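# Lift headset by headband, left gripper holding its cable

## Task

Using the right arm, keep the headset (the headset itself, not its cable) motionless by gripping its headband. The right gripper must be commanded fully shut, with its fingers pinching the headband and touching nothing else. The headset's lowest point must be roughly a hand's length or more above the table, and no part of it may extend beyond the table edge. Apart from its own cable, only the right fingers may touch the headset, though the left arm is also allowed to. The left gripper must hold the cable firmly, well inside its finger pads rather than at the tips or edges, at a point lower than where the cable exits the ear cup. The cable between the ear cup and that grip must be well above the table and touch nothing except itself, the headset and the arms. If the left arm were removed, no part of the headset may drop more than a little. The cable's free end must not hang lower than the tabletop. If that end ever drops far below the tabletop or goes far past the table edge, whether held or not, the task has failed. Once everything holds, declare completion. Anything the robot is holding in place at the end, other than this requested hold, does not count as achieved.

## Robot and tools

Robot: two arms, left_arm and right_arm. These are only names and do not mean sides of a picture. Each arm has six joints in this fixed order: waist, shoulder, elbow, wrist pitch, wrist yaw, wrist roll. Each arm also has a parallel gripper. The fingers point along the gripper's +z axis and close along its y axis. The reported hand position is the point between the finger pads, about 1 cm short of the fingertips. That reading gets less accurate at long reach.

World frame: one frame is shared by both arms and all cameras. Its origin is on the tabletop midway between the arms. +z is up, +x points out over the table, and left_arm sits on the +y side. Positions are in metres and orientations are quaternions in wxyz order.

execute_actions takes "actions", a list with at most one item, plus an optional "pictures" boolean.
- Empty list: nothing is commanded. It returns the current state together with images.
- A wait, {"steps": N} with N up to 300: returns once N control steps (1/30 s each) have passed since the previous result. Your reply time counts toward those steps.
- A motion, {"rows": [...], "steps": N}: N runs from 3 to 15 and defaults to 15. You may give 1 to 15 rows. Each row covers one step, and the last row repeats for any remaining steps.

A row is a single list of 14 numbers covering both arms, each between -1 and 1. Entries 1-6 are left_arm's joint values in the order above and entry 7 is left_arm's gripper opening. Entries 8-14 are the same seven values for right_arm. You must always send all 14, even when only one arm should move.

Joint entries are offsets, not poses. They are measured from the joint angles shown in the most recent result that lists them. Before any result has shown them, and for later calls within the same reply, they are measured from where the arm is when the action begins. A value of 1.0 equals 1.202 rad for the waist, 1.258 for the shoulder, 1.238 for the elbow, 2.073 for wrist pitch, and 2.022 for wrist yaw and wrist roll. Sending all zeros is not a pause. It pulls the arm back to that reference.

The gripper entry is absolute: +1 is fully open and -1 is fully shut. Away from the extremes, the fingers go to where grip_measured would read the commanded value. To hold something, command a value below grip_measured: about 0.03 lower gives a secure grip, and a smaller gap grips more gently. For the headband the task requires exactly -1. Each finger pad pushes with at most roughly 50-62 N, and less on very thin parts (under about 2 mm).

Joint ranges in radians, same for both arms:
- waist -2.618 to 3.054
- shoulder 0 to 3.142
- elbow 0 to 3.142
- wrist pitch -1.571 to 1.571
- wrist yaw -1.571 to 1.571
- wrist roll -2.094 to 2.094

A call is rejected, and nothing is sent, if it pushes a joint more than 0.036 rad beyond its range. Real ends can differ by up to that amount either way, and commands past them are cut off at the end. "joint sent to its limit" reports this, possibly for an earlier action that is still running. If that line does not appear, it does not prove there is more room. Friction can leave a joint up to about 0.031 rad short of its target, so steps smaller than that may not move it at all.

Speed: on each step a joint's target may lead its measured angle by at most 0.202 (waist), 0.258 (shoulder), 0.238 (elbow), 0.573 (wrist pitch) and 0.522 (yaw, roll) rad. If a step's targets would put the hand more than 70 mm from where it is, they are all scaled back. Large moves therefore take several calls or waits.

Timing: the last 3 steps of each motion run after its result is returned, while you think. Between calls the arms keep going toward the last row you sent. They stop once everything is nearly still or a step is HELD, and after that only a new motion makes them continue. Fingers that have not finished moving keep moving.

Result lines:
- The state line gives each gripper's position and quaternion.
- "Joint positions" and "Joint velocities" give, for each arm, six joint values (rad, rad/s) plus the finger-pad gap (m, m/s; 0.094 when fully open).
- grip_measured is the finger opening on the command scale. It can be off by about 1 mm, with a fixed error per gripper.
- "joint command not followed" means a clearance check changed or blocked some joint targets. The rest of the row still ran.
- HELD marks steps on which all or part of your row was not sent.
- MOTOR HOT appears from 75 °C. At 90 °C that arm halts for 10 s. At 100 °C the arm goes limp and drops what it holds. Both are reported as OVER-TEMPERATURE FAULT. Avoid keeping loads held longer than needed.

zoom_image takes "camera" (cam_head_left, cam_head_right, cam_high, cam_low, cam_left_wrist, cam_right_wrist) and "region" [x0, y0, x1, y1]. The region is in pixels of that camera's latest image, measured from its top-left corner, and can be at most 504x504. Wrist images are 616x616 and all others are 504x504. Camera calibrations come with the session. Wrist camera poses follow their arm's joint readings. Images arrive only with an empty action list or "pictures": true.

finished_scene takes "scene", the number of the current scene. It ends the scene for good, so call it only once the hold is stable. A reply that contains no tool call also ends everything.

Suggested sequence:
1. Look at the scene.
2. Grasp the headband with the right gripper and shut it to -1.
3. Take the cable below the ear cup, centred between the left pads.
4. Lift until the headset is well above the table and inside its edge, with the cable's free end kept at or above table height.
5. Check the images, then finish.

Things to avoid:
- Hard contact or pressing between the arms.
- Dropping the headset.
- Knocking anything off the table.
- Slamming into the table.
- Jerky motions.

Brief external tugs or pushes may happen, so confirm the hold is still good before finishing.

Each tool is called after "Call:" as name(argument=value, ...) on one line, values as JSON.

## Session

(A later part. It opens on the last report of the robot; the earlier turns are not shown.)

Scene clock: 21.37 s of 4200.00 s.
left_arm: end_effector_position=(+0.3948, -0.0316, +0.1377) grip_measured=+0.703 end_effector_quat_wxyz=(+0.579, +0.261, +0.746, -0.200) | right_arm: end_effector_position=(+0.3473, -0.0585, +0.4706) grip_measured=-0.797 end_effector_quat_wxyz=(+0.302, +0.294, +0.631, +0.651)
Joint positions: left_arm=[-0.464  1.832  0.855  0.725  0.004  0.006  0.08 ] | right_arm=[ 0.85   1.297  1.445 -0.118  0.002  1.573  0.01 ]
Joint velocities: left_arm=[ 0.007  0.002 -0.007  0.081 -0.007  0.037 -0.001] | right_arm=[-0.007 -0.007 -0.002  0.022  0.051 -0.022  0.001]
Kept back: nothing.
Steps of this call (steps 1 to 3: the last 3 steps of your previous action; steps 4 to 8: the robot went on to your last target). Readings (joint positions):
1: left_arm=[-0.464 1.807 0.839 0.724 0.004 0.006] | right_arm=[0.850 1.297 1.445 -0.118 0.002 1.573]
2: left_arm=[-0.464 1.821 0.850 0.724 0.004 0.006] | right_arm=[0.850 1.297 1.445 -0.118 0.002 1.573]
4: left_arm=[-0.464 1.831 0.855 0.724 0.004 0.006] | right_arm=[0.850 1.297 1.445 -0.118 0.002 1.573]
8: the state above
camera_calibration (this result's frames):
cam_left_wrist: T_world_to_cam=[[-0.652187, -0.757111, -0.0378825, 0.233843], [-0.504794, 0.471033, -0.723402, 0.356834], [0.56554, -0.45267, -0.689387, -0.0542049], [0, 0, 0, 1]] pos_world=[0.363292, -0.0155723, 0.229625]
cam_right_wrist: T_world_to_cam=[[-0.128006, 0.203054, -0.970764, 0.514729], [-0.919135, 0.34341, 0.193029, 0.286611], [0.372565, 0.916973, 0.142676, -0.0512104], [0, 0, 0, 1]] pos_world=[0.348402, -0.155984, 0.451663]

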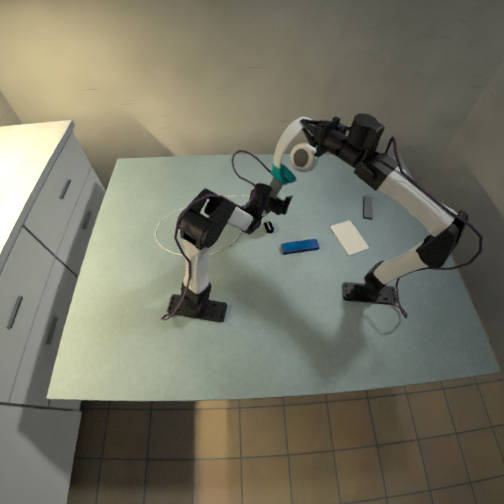

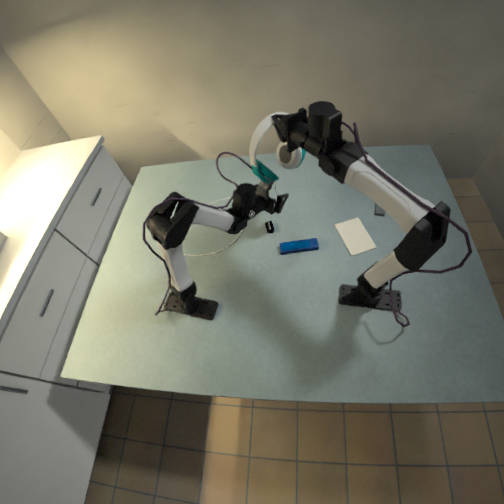

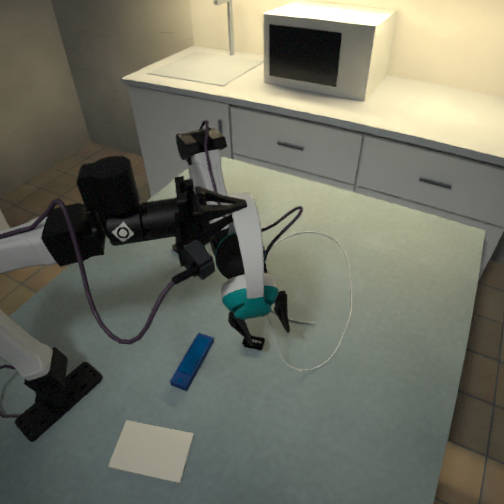

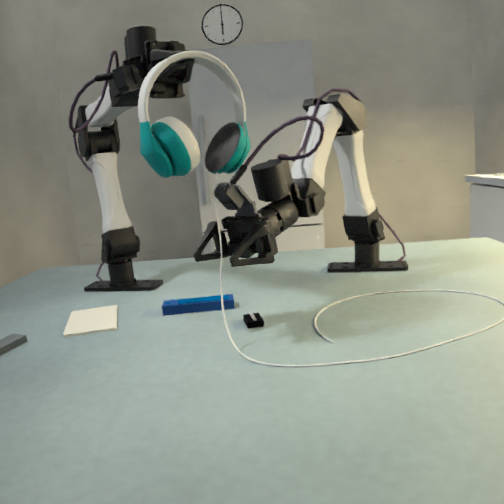

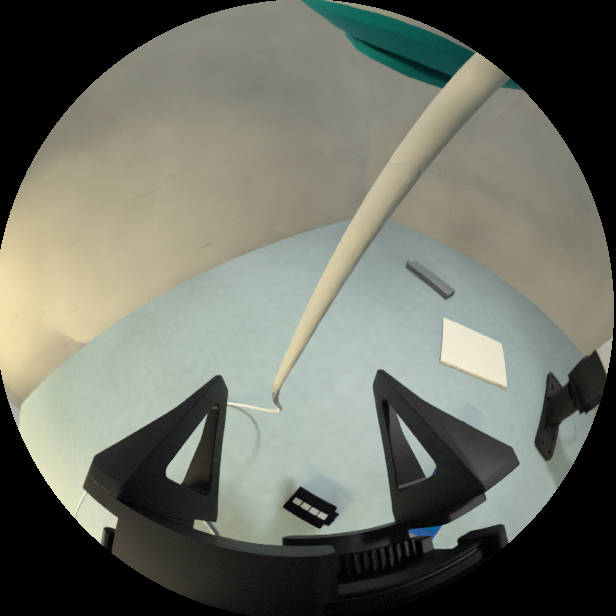

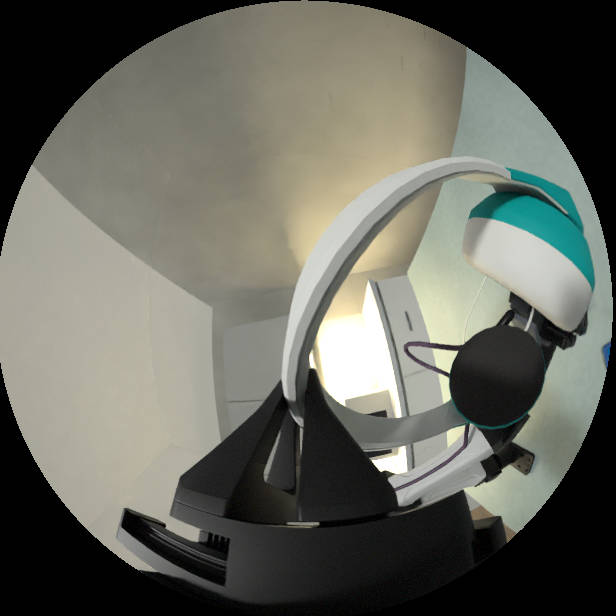

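Call:
execute_actions(actions=[{"rows":[[0,0.012,0.012,0.008,0,0,0.7,0.008,-0.0135,0.02,0.0376,0,0,-1],[0,0.022,0.015,0.022,0,0,0.7,0.008,-0.0135,0.02,0.0376,0,0,-1],[0,0.036,0.017,0.042,0,0,0.7,0.008,-0.0135,0.02,0.0376,0,0,-1],[0,0.054,0.019,0.066,0,0,0.65,0.008,-0.0135,0.02,0.0376,0,0,-1],[0,0.074,0.021,0.093,0,0,0.6,0.008,-0.0135,0.02,0.0376,0,0,-1],[0,0.095,0.023,0.122,0,0,0.55,0.008,-0.0135,0.02,0.0376,0,0,-1],[0,0.117,0.025,0.152,0,0,0.5,0.008,-0.0135,0.02,0.0376,0,0,-1],[0,0.139,0.027,0.182,0,0,0.5,0.008,-0.0135,0.02,0.0376,0,0,-1],[0,0.16,0.028,0.21,0,0,0.5,0.008,-0.0135,0.02,0.0376,0,0,-1],[0,0.179,0.029,0.235,0,0,0.5,0.008,-0.0135,0.02,0.0376,0,0,-1],[0,0.195,0.03,0.256,0,0,0.5,0.008,-0.0135,0.02,0.0376,0,0,-1],[0,0.208,0.031,0.272,0,0,0.5,0.008,-0.0135,0.02,0.0376,0,0,-1],[0,0.217,0.031,0.284,0,0,0.5,0.008,-0.0135,0.02,0.0376,0,0,-1],[0,0.222,0.031,0.292,0,0,0.5,0.008,-0.0135,0.02,0.0376,0,0,-1]],"steps":15}], pictures=false)

Call:
execute_actions(actions=[{"steps":8}], pictures=true)

Scene clock: 23.57 s of 4200.00 s.
left_arm: end_effector_position=(+0.4142, -0.0468, +0.1330) grip_measured=+0.503 end_effector_quat_wxyz=(+0.649, +0.241, +0.686, -0.224) | right_arm: end_effector_position=(+0.3473, -0.0585, +0.4706) grip_measured=-0.797 end_effector_quat_wxyz=(+0.302, +0.294, +0.631, +0.651)
Joint positions: left_arm=[-0.464  2.044  0.88   1.106  0.004  0.006  0.071] | right_arm=[ 0.85   1.297  1.445 -0.118  0.002  1.573  0.01 ]
Joint velocities: left_arm=[-0.002  0.701  0.007  1.136  0.007  0.022 -0.001] | right_arm=[-0.002 -0.012 -0.012 -0.051 -0.007  0.066 -0.001]
Steps of this call (steps 1 to 30: the robot went on to your last target; steps 31 to 54: nothing new was sent; steps 55 to 66: the first 12 steps of this action). Readings (joint positions):
55: left_arm=[-0.464 1.832 0.855 0.726 0.004 0.006] | right_arm=[0.850 1.297 1.445 -0.118 0.002 1.573]
56: left_arm=[-0.464 1.833 0.855 0.732 0.004 0.006] | right_arm=[0.850 1.297 1.445 -0.118 0.002 1.573]
58: left_arm=[-0.464 1.848 0.860 0.768 0.004 0.006] | right_arm=[0.850 1.297 1.445 -0.118 0.002 1.573]
62: left_arm=[-0.464 1.934 0.877 0.924 0.004 0.006] | right_arm=[0.850 1.297 1.445 -0.118 0.002 1.573]
66: the state above

Scene clock: 23.83 s of 4200.00 s.
left_arm: end_effector_position=(+0.4153, -0.0477, +0.1467) grip_measured=+0.503 end_effector_quat_wxyz=(+0.689, +0.227, +0.646, -0.237) | right_arm: end_effector_position=(+0.3473, -0.0585, +0.4706) grip_measured=-0.797 end_effector_quat_wxyz=(+0.302, +0.294, +0.631, +0.651)
Joint positions: left_arm=[-0.464  2.103  0.88   1.285  0.004  0.006  0.071] | right_arm=[ 0.85   1.297  1.445 -0.118  0.002  1.573  0.01 ]
Joint velocities: left_arm=[-0.017  0.012  0.012  0.359  0.066 -0.037 -0.001] | right_arm=[-0.017  0.007  0.007  0.022 -0.007 -0.037 -0.   ]
Kept back: nothing.
Steps of this call (steps 1 to 3: the last 3 steps of your previous action; steps 4 to 8: the robot went on to your last target). Readings (joint positions):
1: left_arm=[-0.464 2.066 0.880 1.143 0.004 0.006] | right_arm=[0.850 1.297 1.445 -0.118 0.002 1.573]
2: left_arm=[-0.464 2.083 0.880 1.174 0.004 0.006] | right_arm=[0.850 1.297 1.445 -0.118 0.002 1.573]
4: left_arm=[-0.464 2.101 0.880 1.220 0.004 0.006] | right_arm=[0.850 1.297 1.445 -0.118 0.002 1.573]
8: the state above
camera_calibration (this result's frames):
cam_left_wrist: T_world_to_cam=[[-0.641147, -0.765762, -0.0504013, 0.232234], [-0.301665, 0.311874, -0.900962, 0.315384], [0.705641, -0.562445, -0.43096, -0.168295], [0, 0, 0, 1]] pos_world=[0.362792, -0.0151803, 0.223325]
cam_right_wrist: T_world_to_cam=[[-0.128006, 0.203054, -0.970764, 0.514729], [-0.919135, 0.34341, 0.193029, 0.286611], [0.372565, 0.916973, 0.142676, -0.0512104], [0, 0, 0, 1]] pos_world=[0.348402, -0.155984, 0.451663]

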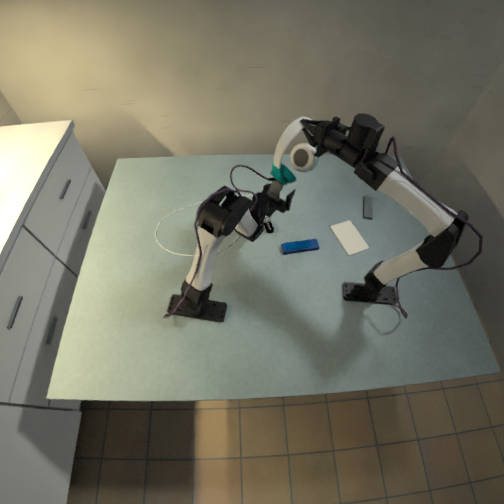

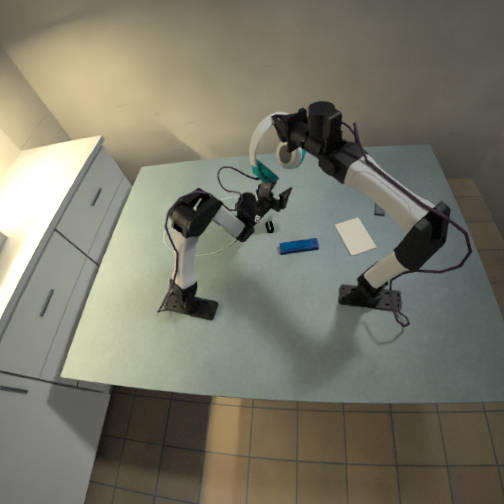

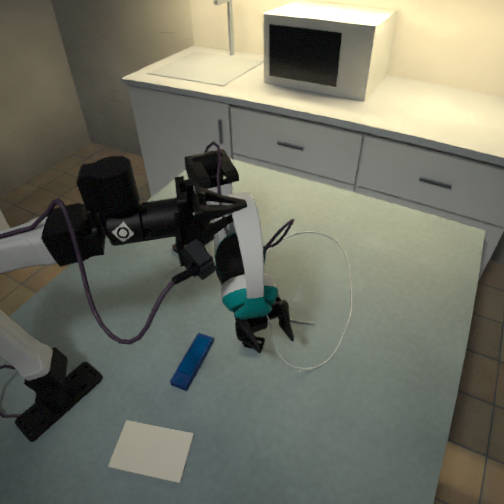

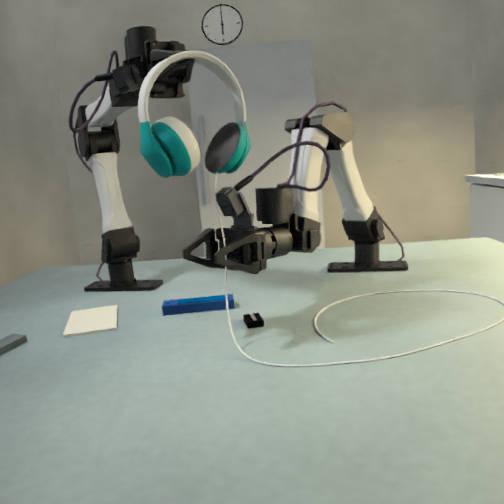

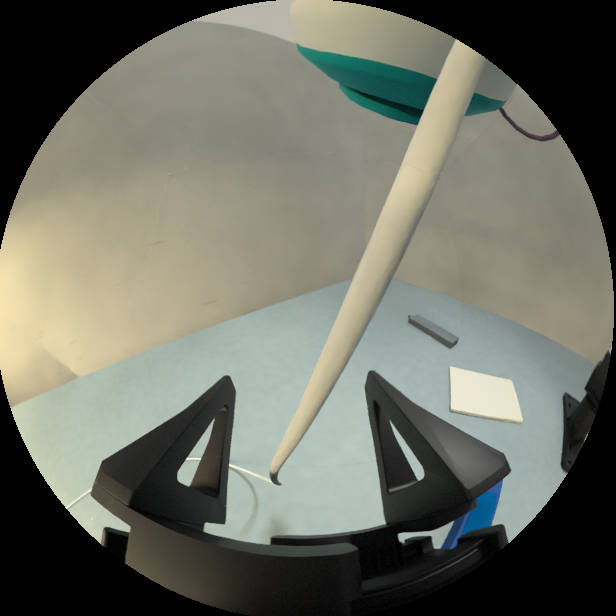

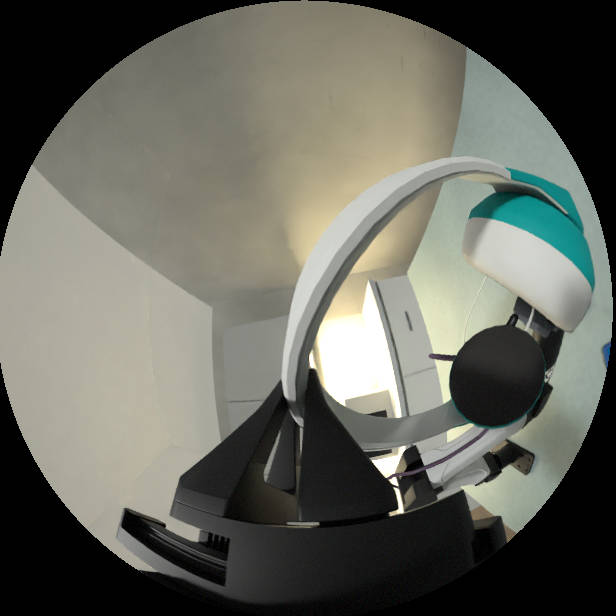

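Call:
execute_actions(actions=[{"rows":[[0,0.005,0.01,0.02,0,0.02,0.35,0.008,-0.0135,0.02,0.0376,0,0,-1],[0,0.005,0.01,0.02,0,0.045,0.15,0.008,-0.0135,0.02,0.0376,0,0,-1],[0,0.005,0.01,0.02,0,0.07,-0.05,0.008,-0.0135,0.02,0.0376,0,0,-1],[0,0.005,0.01,0.02,0,0.095,-0.25,0.008,-0.0135,0.02,0.0376,0,0,-1],[0,0.005,0.01,0.02,0,0.115,-0.4,0.008,-0.0135,0.02,0.0376,0,0,-1],[0,0.005,0.01,0.02,0,0.125,-0.55,0.008,-0.0135,0.02,0.0376,0,0,-1],[0,0.005,0.01,0.02,0,0.125,-0.65,0.008,-0.0135,0.02,0.0376,0,0,-1]],"steps":15}], pictures=true)

Scene clock: 24.60 s of 4200.00 s.
left_arm: end_effector_position=(+0.4147, -0.0472, +0.1568) grip_measured=-0.647 end_effector_quat_wxyz=(+0.724, +0.289, +0.604, -0.165) | right_arm: end_effector_position=(+0.3473, -0.0585, +0.4706) grip_measured=-0.797 end_effector_quat_wxyz=(+0.302, +0.294, +0.631, +0.651)
Joint positions: left_arm=[-0.464  2.103  0.88   1.327  0.004  0.222  0.017] | right_arm=[ 0.85   1.297  1.445 -0.118  0.002  1.573  0.01 ]
Joint velocities: left_arm=[ 0.007 -0.012 -0.007  0.022 -0.081  0.198  0.   ] | right_arm=[ 0.007 -0.046  0.022 -0.022 -0.037  0.022 -0.001]
Steps of this call (steps 1 to 11: the robot went on to your last target; steps 12 to 23: the first 12 steps of this action). Readings (joint positions):
12: left_arm=[-0.464 2.103 0.880 1.327 0.004 0.011] | right_arm=[0.850 1.297 1.445 -0.118 0.002 1.573]
13: left_arm=[-0.464 2.103 0.880 1.327 0.004 0.025] | right_arm=[0.850 1.297 1.445 -0.118 0.002 1.573]
15: left_arm=[-0.464 2.103 0.880 1.327 0.004 0.073] | right_arm=[0.850 1.297 1.445 -0.118 0.002 1.573]
19: left_arm=[-0.464 2.103 0.880 1.327 0.004 0.176] | right_arm=[0.850 1.297 1.445 -0.118 0.002 1.573]
23: the state above
camera_calibration (this result's frames):
cam_left_wrist: T_world_to_cam=[[-0.60129, -0.754405, -0.263292, 0.250108], [-0.159756, 0.436368, -0.885472, 0.26872], [0.782897, -0.490363, -0.382905, -0.199349], [0, 0, 0, 1]] pos_world=[0.349387, -0.0263316, 0.227464]
cam_right_wrist: T_world_to_cam=[[-0.128006, 0.203054, -0.970764, 0.514729], [-0.919135, 0.34341, 0.193029, 0.286611], [0.372565, 0.916973, 0.142676, -0.0512104], [0, 0, 0, 1]] pos_world=[0.348402, -0.155984, 0.451663]

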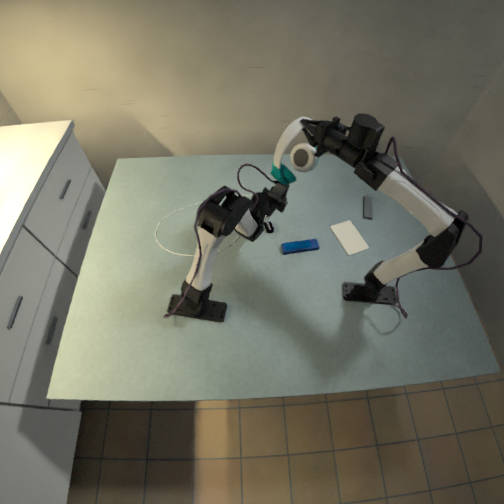

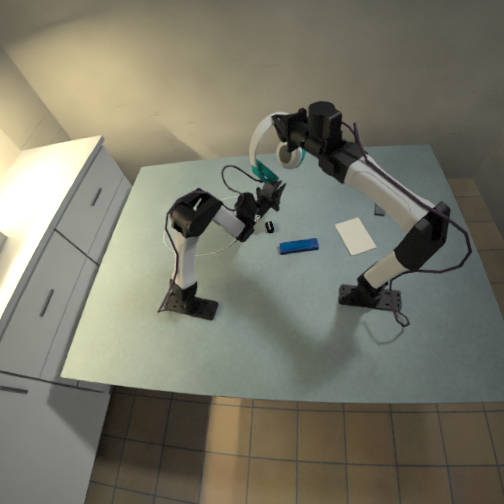

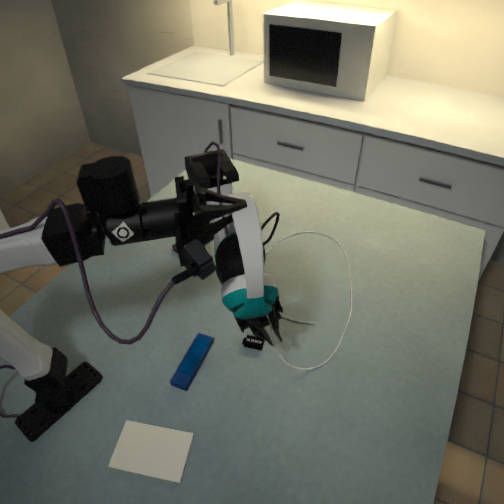

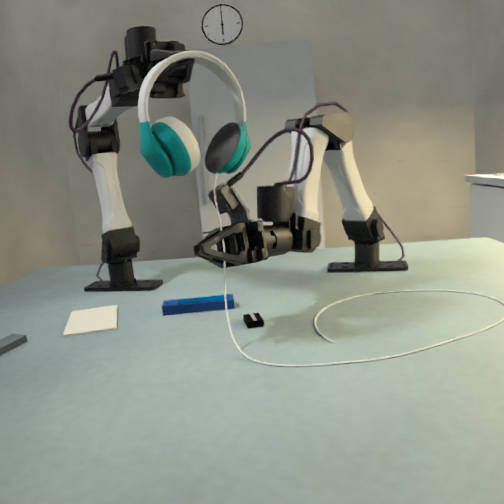

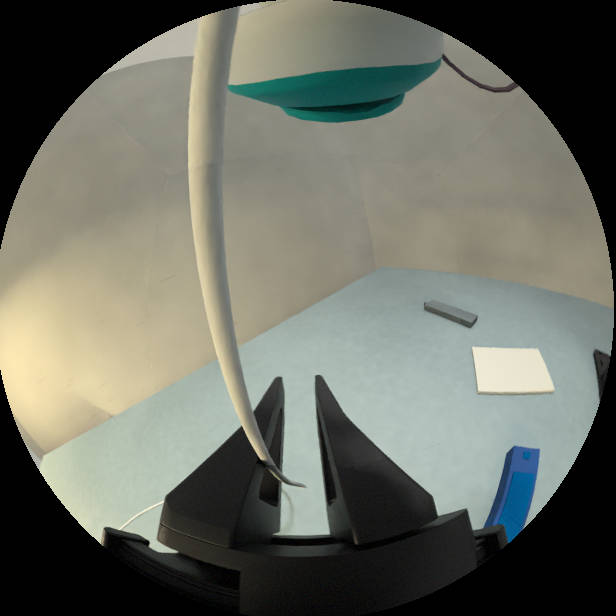

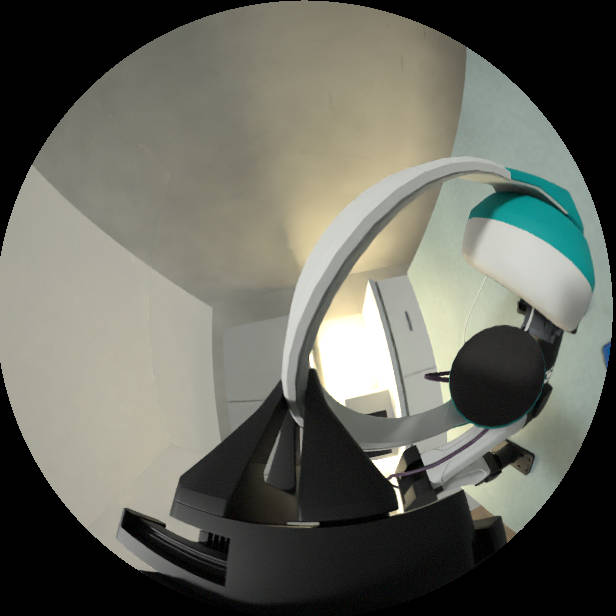

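Call:
execute_actions(actions=[{"rows":[[0,-0.008,-0.01,0.004,0,0.018,-0.5,0.008,-0.0135,0.02,0.0376,0,0,-1],[0,-0.018,-0.025,0.009,0,0.018,-0.4,0.008,-0.0135,0.02,0.0376,0,0,-1],[0,-0.03,-0.045,0.015,0,0.018,-0.35,0.008,-0.0135,0.02,0.0376,0,0,-1],[0,-0.042,-0.065,0.021,0,0.018,-0.35,0.008,-0.0135,0.02,0.0376,0,0,-1],[0,-0.054,-0.085,0.027,0,0.018,-0.35,0.008,-0.0135,0.02,0.0376,0,0,-1],[0,-0.064,-0.103,0.032,0,0.018,-0.35,0.008,-0.0135,0.02,0.0376,0,0,-1],[0,-0.072,-0.118,0.036,0,0.018,-0.35,0.008,-0.0135,0.02,0.0376,0,0,-1],[0,-0.077,-0.128,0.039,0,0.018,-0.4,0.008,-0.0135,0.02,0.0376,0,0,-1],[0,-0.08,-0.133,0.041,0,0.018,-0.5,0.008,-0.0135,0.02,0.0376,0,0,-1],[0,-0.08,-0.133,0.041,0,0.018,-0.6,0.008,-0.0135,0.02,0.0376,0,0,-1],[0,-0.08,-0.133,0.041,0,0.018,-0.65,0.008,-0.0135,0.02,0.0376,0,0,-1]],"steps":15}], pictures=false)

Call:
execute_actions(actions=[{"steps":4}], pictures=true)

Scene clock: 25.67 s of 4200.00 s.
left_arm: end_effector_position=(+0.3885, -0.0268, +0.1676) grip_measured=-0.641 end_effector_quat_wxyz=(+0.735, +0.294, +0.592, -0.155) | right_arm: end_effector_position=(+0.3473, -0.0585, +0.4706) grip_measured=-0.797 end_effector_quat_wxyz=(+0.302, +0.294, +0.631, +0.651)
Joint positions: left_arm=[-0.464  2.008  0.737  1.399  0.004  0.253  0.017] | right_arm=[ 0.85   1.297  1.445 -0.118  0.002  1.573  0.01 ]
Joint velocities: left_arm=[ 0.007 -0.007 -0.022  0.139 -0.037  0.037 -0.013] | right_arm=[-0.012 -0.007  0.007  0.037  0.022 -0.081 -0.   ]
Steps of this call (steps 1 to 3: the last 3 steps of your previous action; steps 4 to 20: the robot went on to your last target; steps 21 to 32: the first 12 steps of this action). Readings (joint positions):
21: left_arm=[-0.464 2.103 0.880 1.327 0.004 0.253] | right_arm=[0.850 1.297 1.445 -0.118 0.002 1.573]
22: left_arm=[-0.464 2.101 0.878 1.328 0.004 0.253] | right_arm=[0.850 1.297 1.445 -0.118 0.002 1.573]
24: left_arm=[-0.464 2.084 0.855 1.336 0.004 0.253] | right_arm=[0.850 1.297 1.445 -0.118 0.002 1.573]
28: left_arm=[-0.464 2.027 0.768 1.372 0.004 0.253] | right_arm=[0.850 1.297 1.445 -0.118 0.002 1.573]
32: the state above

Scene clock: 25.80 s of 4200.00 s.
left_arm: end_effector_position=(+0.3883, -0.0266, +0.1693) grip_measured=-0.647 end_effector_quat_wxyz=(+0.737, +0.293, +0.589, -0.155) | right_arm: end_effector_position=(+0.3473, -0.0585, +0.4706) grip_measured=-0.797 end_effector_quat_wxyz=(+0.302, +0.294, +0.631, +0.651)
Joint positions: left_arm=[-0.464  2.008  0.736  1.406  0.004  0.253  0.017] | right_arm=[ 0.85   1.297  1.445 -0.118  0.002  1.573  0.01 ]
Joint velocities: left_arm=[-0.017  0.007  0.002 -0.066 -0.022 -0.051  0.001] | right_arm=[-0.022  0.012 -0.002 -0.037 -0.066 -0.037  0.   ]
Kept back: nothing.
Steps of this call (steps 1 to 3: the last 3 steps of your previous action; step 4: the robot went on to your last target). Readings (joint positions):
1: left_arm=[-0.464 2.008 0.736 1.402 0.004 0.253] | right_arm=[0.850 1.297 1.445 -0.118 0.002 1.573]
2: left_arm=[-0.464 2.008 0.736 1.404 0.004 0.253] | right_arm=[0.850 1.297 1.445 -0.118 0.002 1.573]
4: the state above
camera_calibration (this result's frames):
cam_left_wrist: T_world_to_cam=[[-0.586539, -0.755133, -0.292824, 0.252367], [-0.123161, 0.440501, -0.889264, 0.25306], [0.800502, -0.485524, -0.351374, -0.175873], [0, 0, 0, 1]] pos_world=[0.319977, -0.00629326, 0.237139]
cam_right_wrist: T_world_to_cam=[[-0.128006, 0.203054, -0.970764, 0.514729], [-0.919135, 0.34341, 0.193029, 0.286611], [0.372565, 0.916973, 0.142676, -0.0512104], [0, 0, 0, 1]] pos_world=[0.348402, -0.155984, 0.451663]

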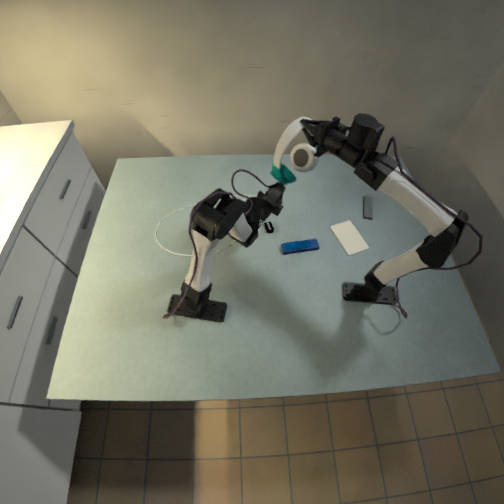

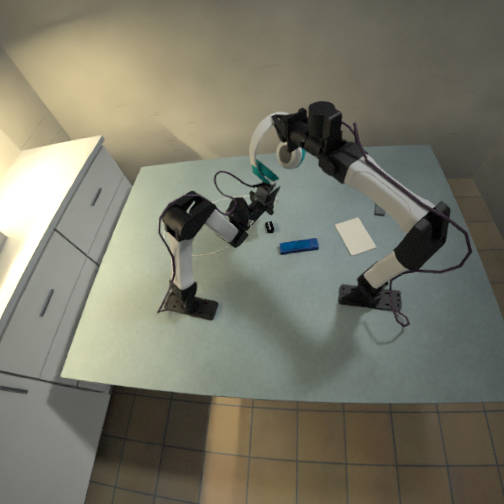

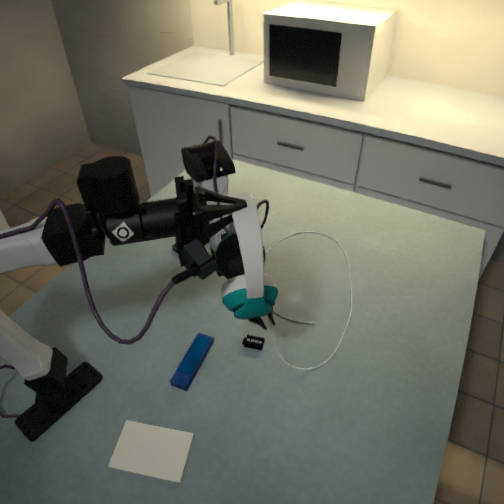

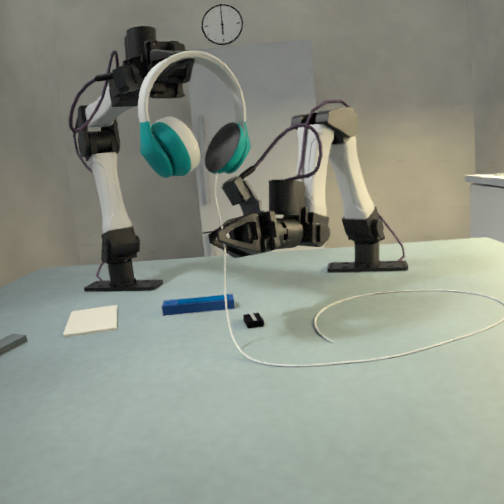

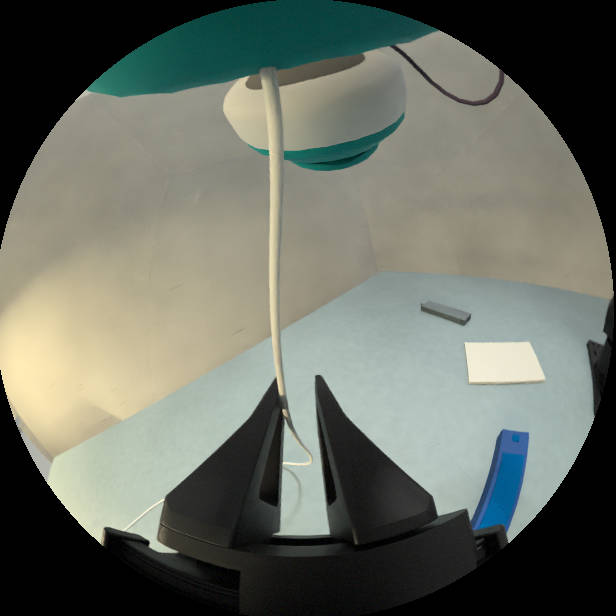

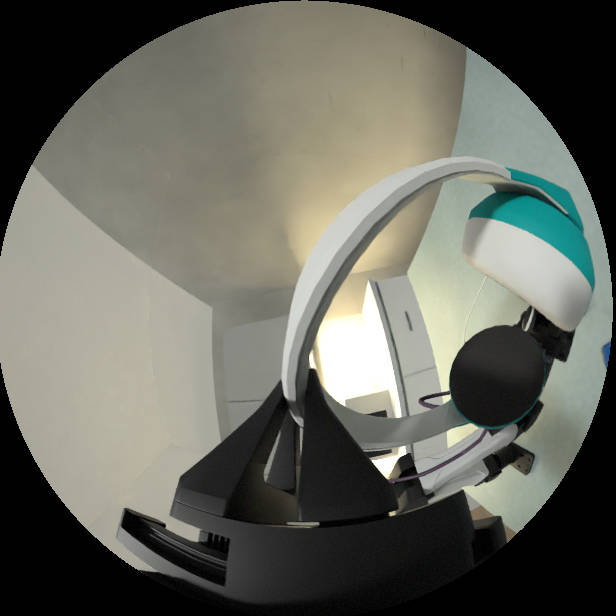

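Call:
zoom_image(camera="cam_left_wrist", region=[230, 330, 390, 500])

Call:
zoom_image(camera="cam_low", region=[180, 150, 320, 290])

Region (230, 330, 390, 500) of cam_left_wrist's 616x616 image, scaled by 2.965, with more detail than that image has; it fills the left 474 columns of this view, and the rest is white.

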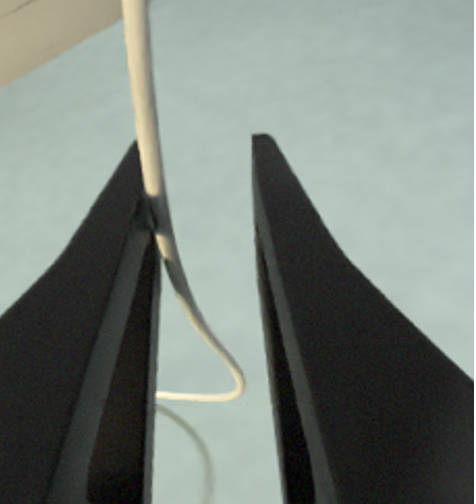

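Region (180, 150, 320, 290) of cam_low's 504x504 image, scaled by 3.600, with more detail than that image has.

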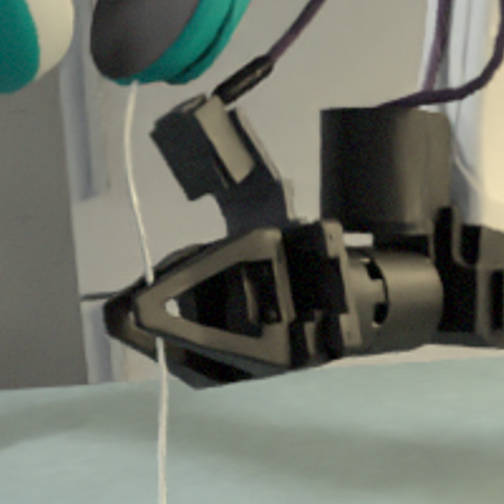

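Call:
execute_actions(actions=[])

Scene clock: 26.30 s of 4200.00 s.
left_arm: end_effector_position=(+0.3882, -0.0265, +0.1703) grip_measured=-0.647 end_effector_quat_wxyz=(+0.738, +0.292, +0.588, -0.156) | right_arm: end_effector_position=(+0.3473, -0.0585, +0.4706) grip_measured=-0.797 end_effector_quat_wxyz=(+0.302, +0.294, +0.631, +0.651)
Joint positions: left_arm=[-0.464  2.008  0.736  1.41   0.004  0.253  0.017] | right_arm=[ 0.85   1.297  1.445 -0.118  0.002  1.573  0.01 ]
Joint velocities: left_arm=[-0.002  0.012  0.007 -0.051  0.081 -0.007  0.001] | right_arm=[-0.017 -0.007 -0.007 -0.037 -0.051 -0.037 -0.   ]
Kept back: nothing.
Steps of this call (steps 1 to 15: the robot went on to your last target). Readings (joint positions):
1: left_arm=[-0.464 2.008 0.736 1.407 0.004 0.253] | right_arm=[0.850 1.297 1.445 -0.118 0.002 1.573]
2: left_arm=[-0.464 2.008 0.736 1.408 0.004 0.253] | right_arm=[0.850 1.297 1.445 -0.118 0.002 1.573]
4: left_arm=[-0.464 2.008 0.736 1.409 0.004 0.253] | right_arm=[0.850 1.297 1.445 -0.118 0.002 1.573]
8: left_arm=[-0.464 2.008 0.736 1.410 0.004 0.253] | right_arm=[0.850 1.297 1.445 -0.118 0.002 1.573]
15: the state above
camera_calibration (this result's frames):
cam_left_wrist: T_world_to_cam=[[-0.585572, -0.755891, -0.292805, 0.252268], [-0.120221, 0.438197, -0.890803, 0.252977], [0.801656, -0.486428, -0.34747, -0.17652], [0, 0, 0, 1]] pos_world=[0.319642, -0.00603117, 0.237882]
cam_right_wrist: T_world_to_cam=[[-0.128006, 0.203054, -0.970764, 0.514729], [-0.919135, 0.34341, 0.193029, 0.286611], [0.372565, 0.916973, 0.142676, -0.0512104], [0, 0, 0, 1]] pos_world=[0.348402, -0.155984, 0.451663]

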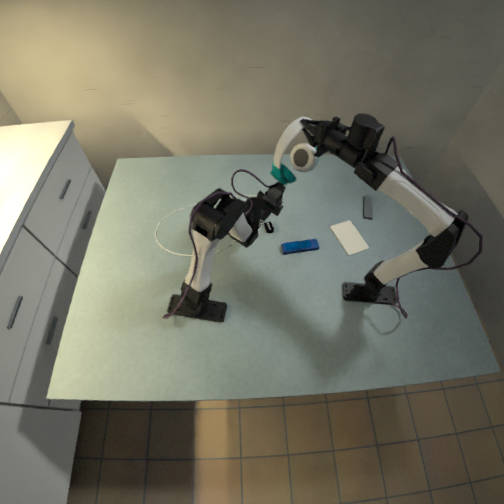

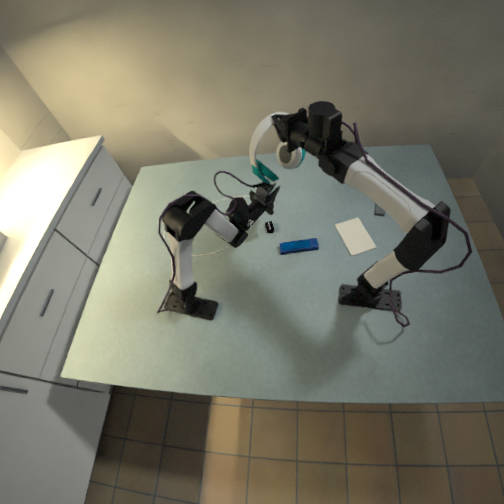

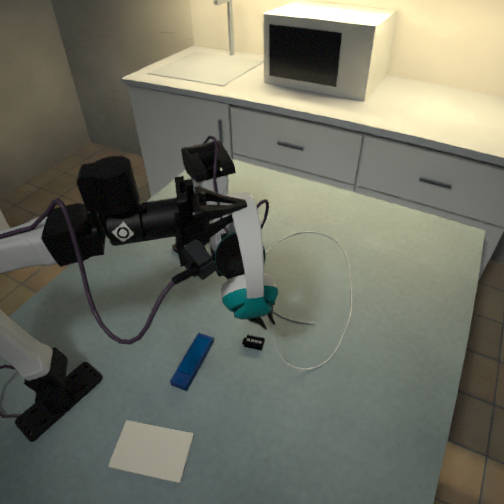

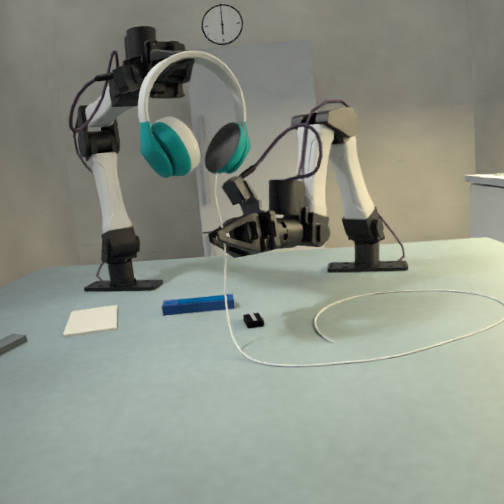

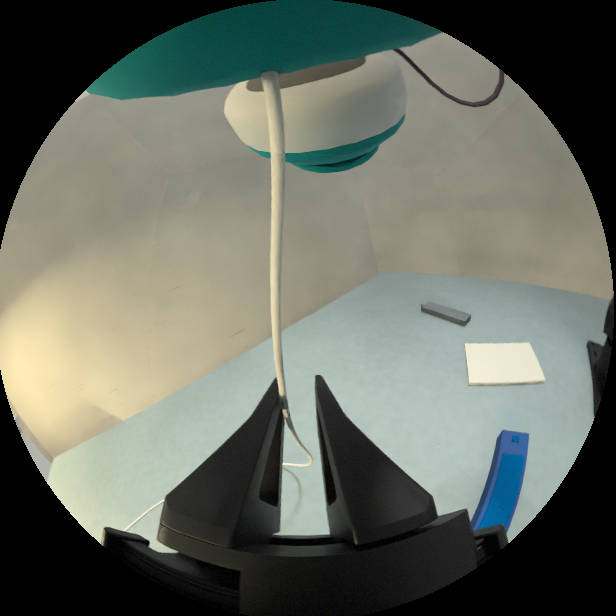

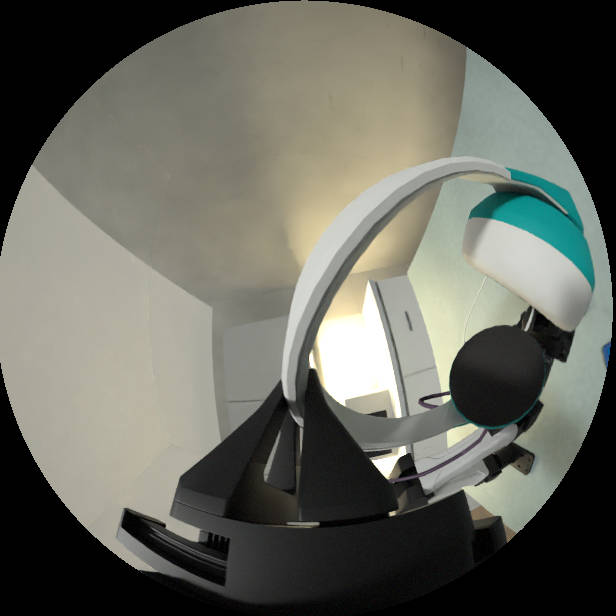

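Call:
execute_actions(actions=[{"rows": [[0,0.042,0.045,0,0,0,-0.65,0.008,-0.0135,0.02,0.0376,0,0,-1]], "steps": 12}], pictures=true)

Scene clock: 26.97 s of 4200.00 s.
left_arm: end_effector_position=(+0.3956, -0.0323, +0.1703) grip_measured=-0.647 end_effector_quat_wxyz=(+0.742, +0.290, +0.584, -0.156) | right_arm: end_effector_position=(+0.3473, -0.0585, +0.4706) grip_measured=-0.797 end_effector_quat_wxyz=(+0.302, +0.294, +0.631, +0.651)
Joint positions: left_arm=[-0.464  2.041  0.778  1.414  0.004  0.253  0.017] | right_arm=[ 0.85   1.297  1.445 -0.118  0.002  1.573  0.01 ]
Joint velocities: left_arm=[-0.007 -0.007  0.007  0.066  0.007 -0.022  0.   ] | right_arm=[ 0.002 -0.002 -0.012 -0.007  0.037 -0.051 -0.   ]
Steps of this call (steps 1 to 11: the robot went on to your last target; steps 12 to 20: the first 9 steps of this action). Readings (joint positions):
12: left_arm=[-0.464 2.013 0.742 1.412 0.004 0.253] | right_arm=[0.850 1.297 1.445 -0.118 0.002 1.573]
13: left_arm=[-0.464 2.022 0.757 1.414 0.004 0.253] | right_arm=[0.850 1.297 1.445 -0.118 0.002 1.573]
15: left_arm=[-0.464 2.037 0.775 1.414 0.004 0.253] | right_arm=[0.850 1.297 1.445 -0.118 0.002 1.573]
19: left_arm=[-0.464 2.041 0.778 1.414 0.004 0.253] | right_arm=[0.850 1.297 1.445 -0.118 0.002 1.573]
20: the state above
camera_calibration (this result's frames):
cam_left_wrist: T_world_to_cam=[[-0.582935, -0.757957, -0.292725, 0.251093], [-0.112178, 0.431895, -0.89492, 0.253707], [0.804738, -0.488843, -0.336793, -0.188362], [0, 0, 0, 1]] pos_world=[0.326413, -0.0113363, 0.23711]
cam_right_wrist: T_world_to_cam=[[-0.128006, 0.203054, -0.970764, 0.514729], [-0.919135, 0.34341, 0.193029, 0.286611], [0.372565, 0.916973, 0.142676, -0.0512104], [0, 0, 0, 1]] pos_world=[0.348402, -0.155984, 0.451663]

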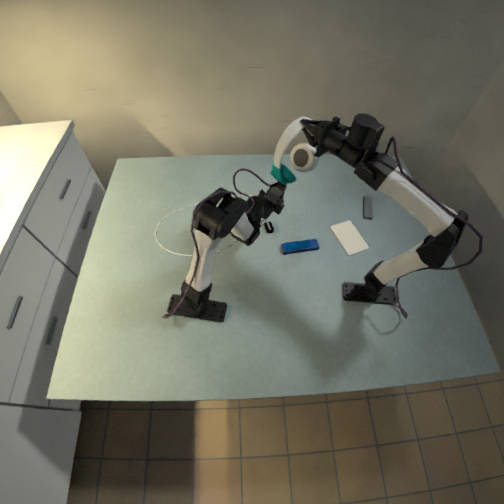

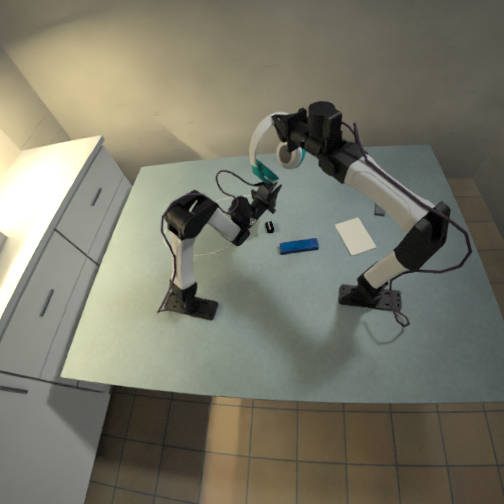

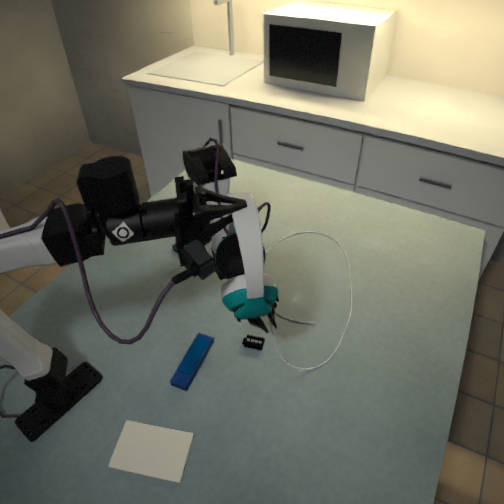

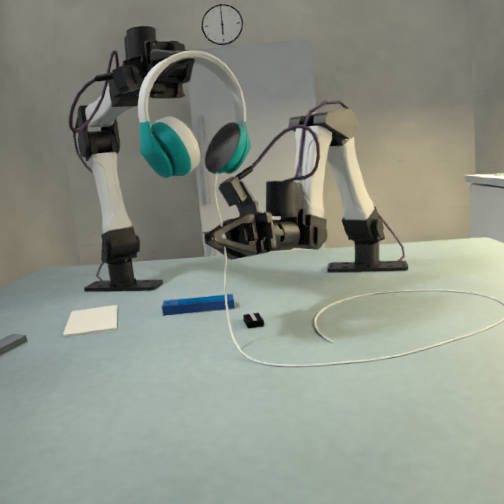

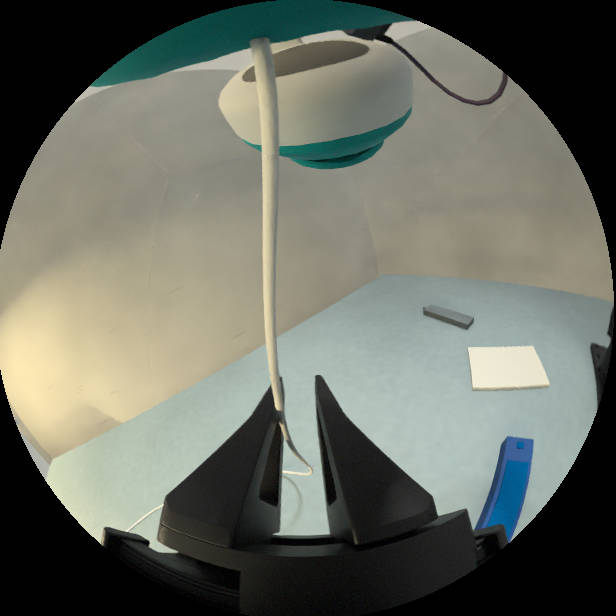

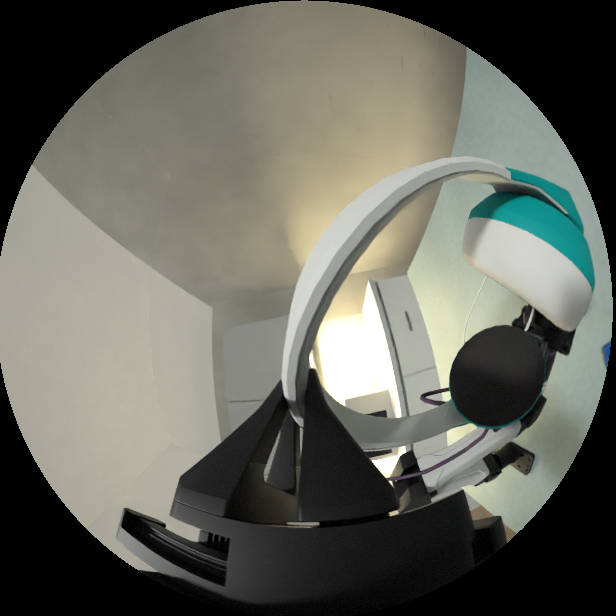

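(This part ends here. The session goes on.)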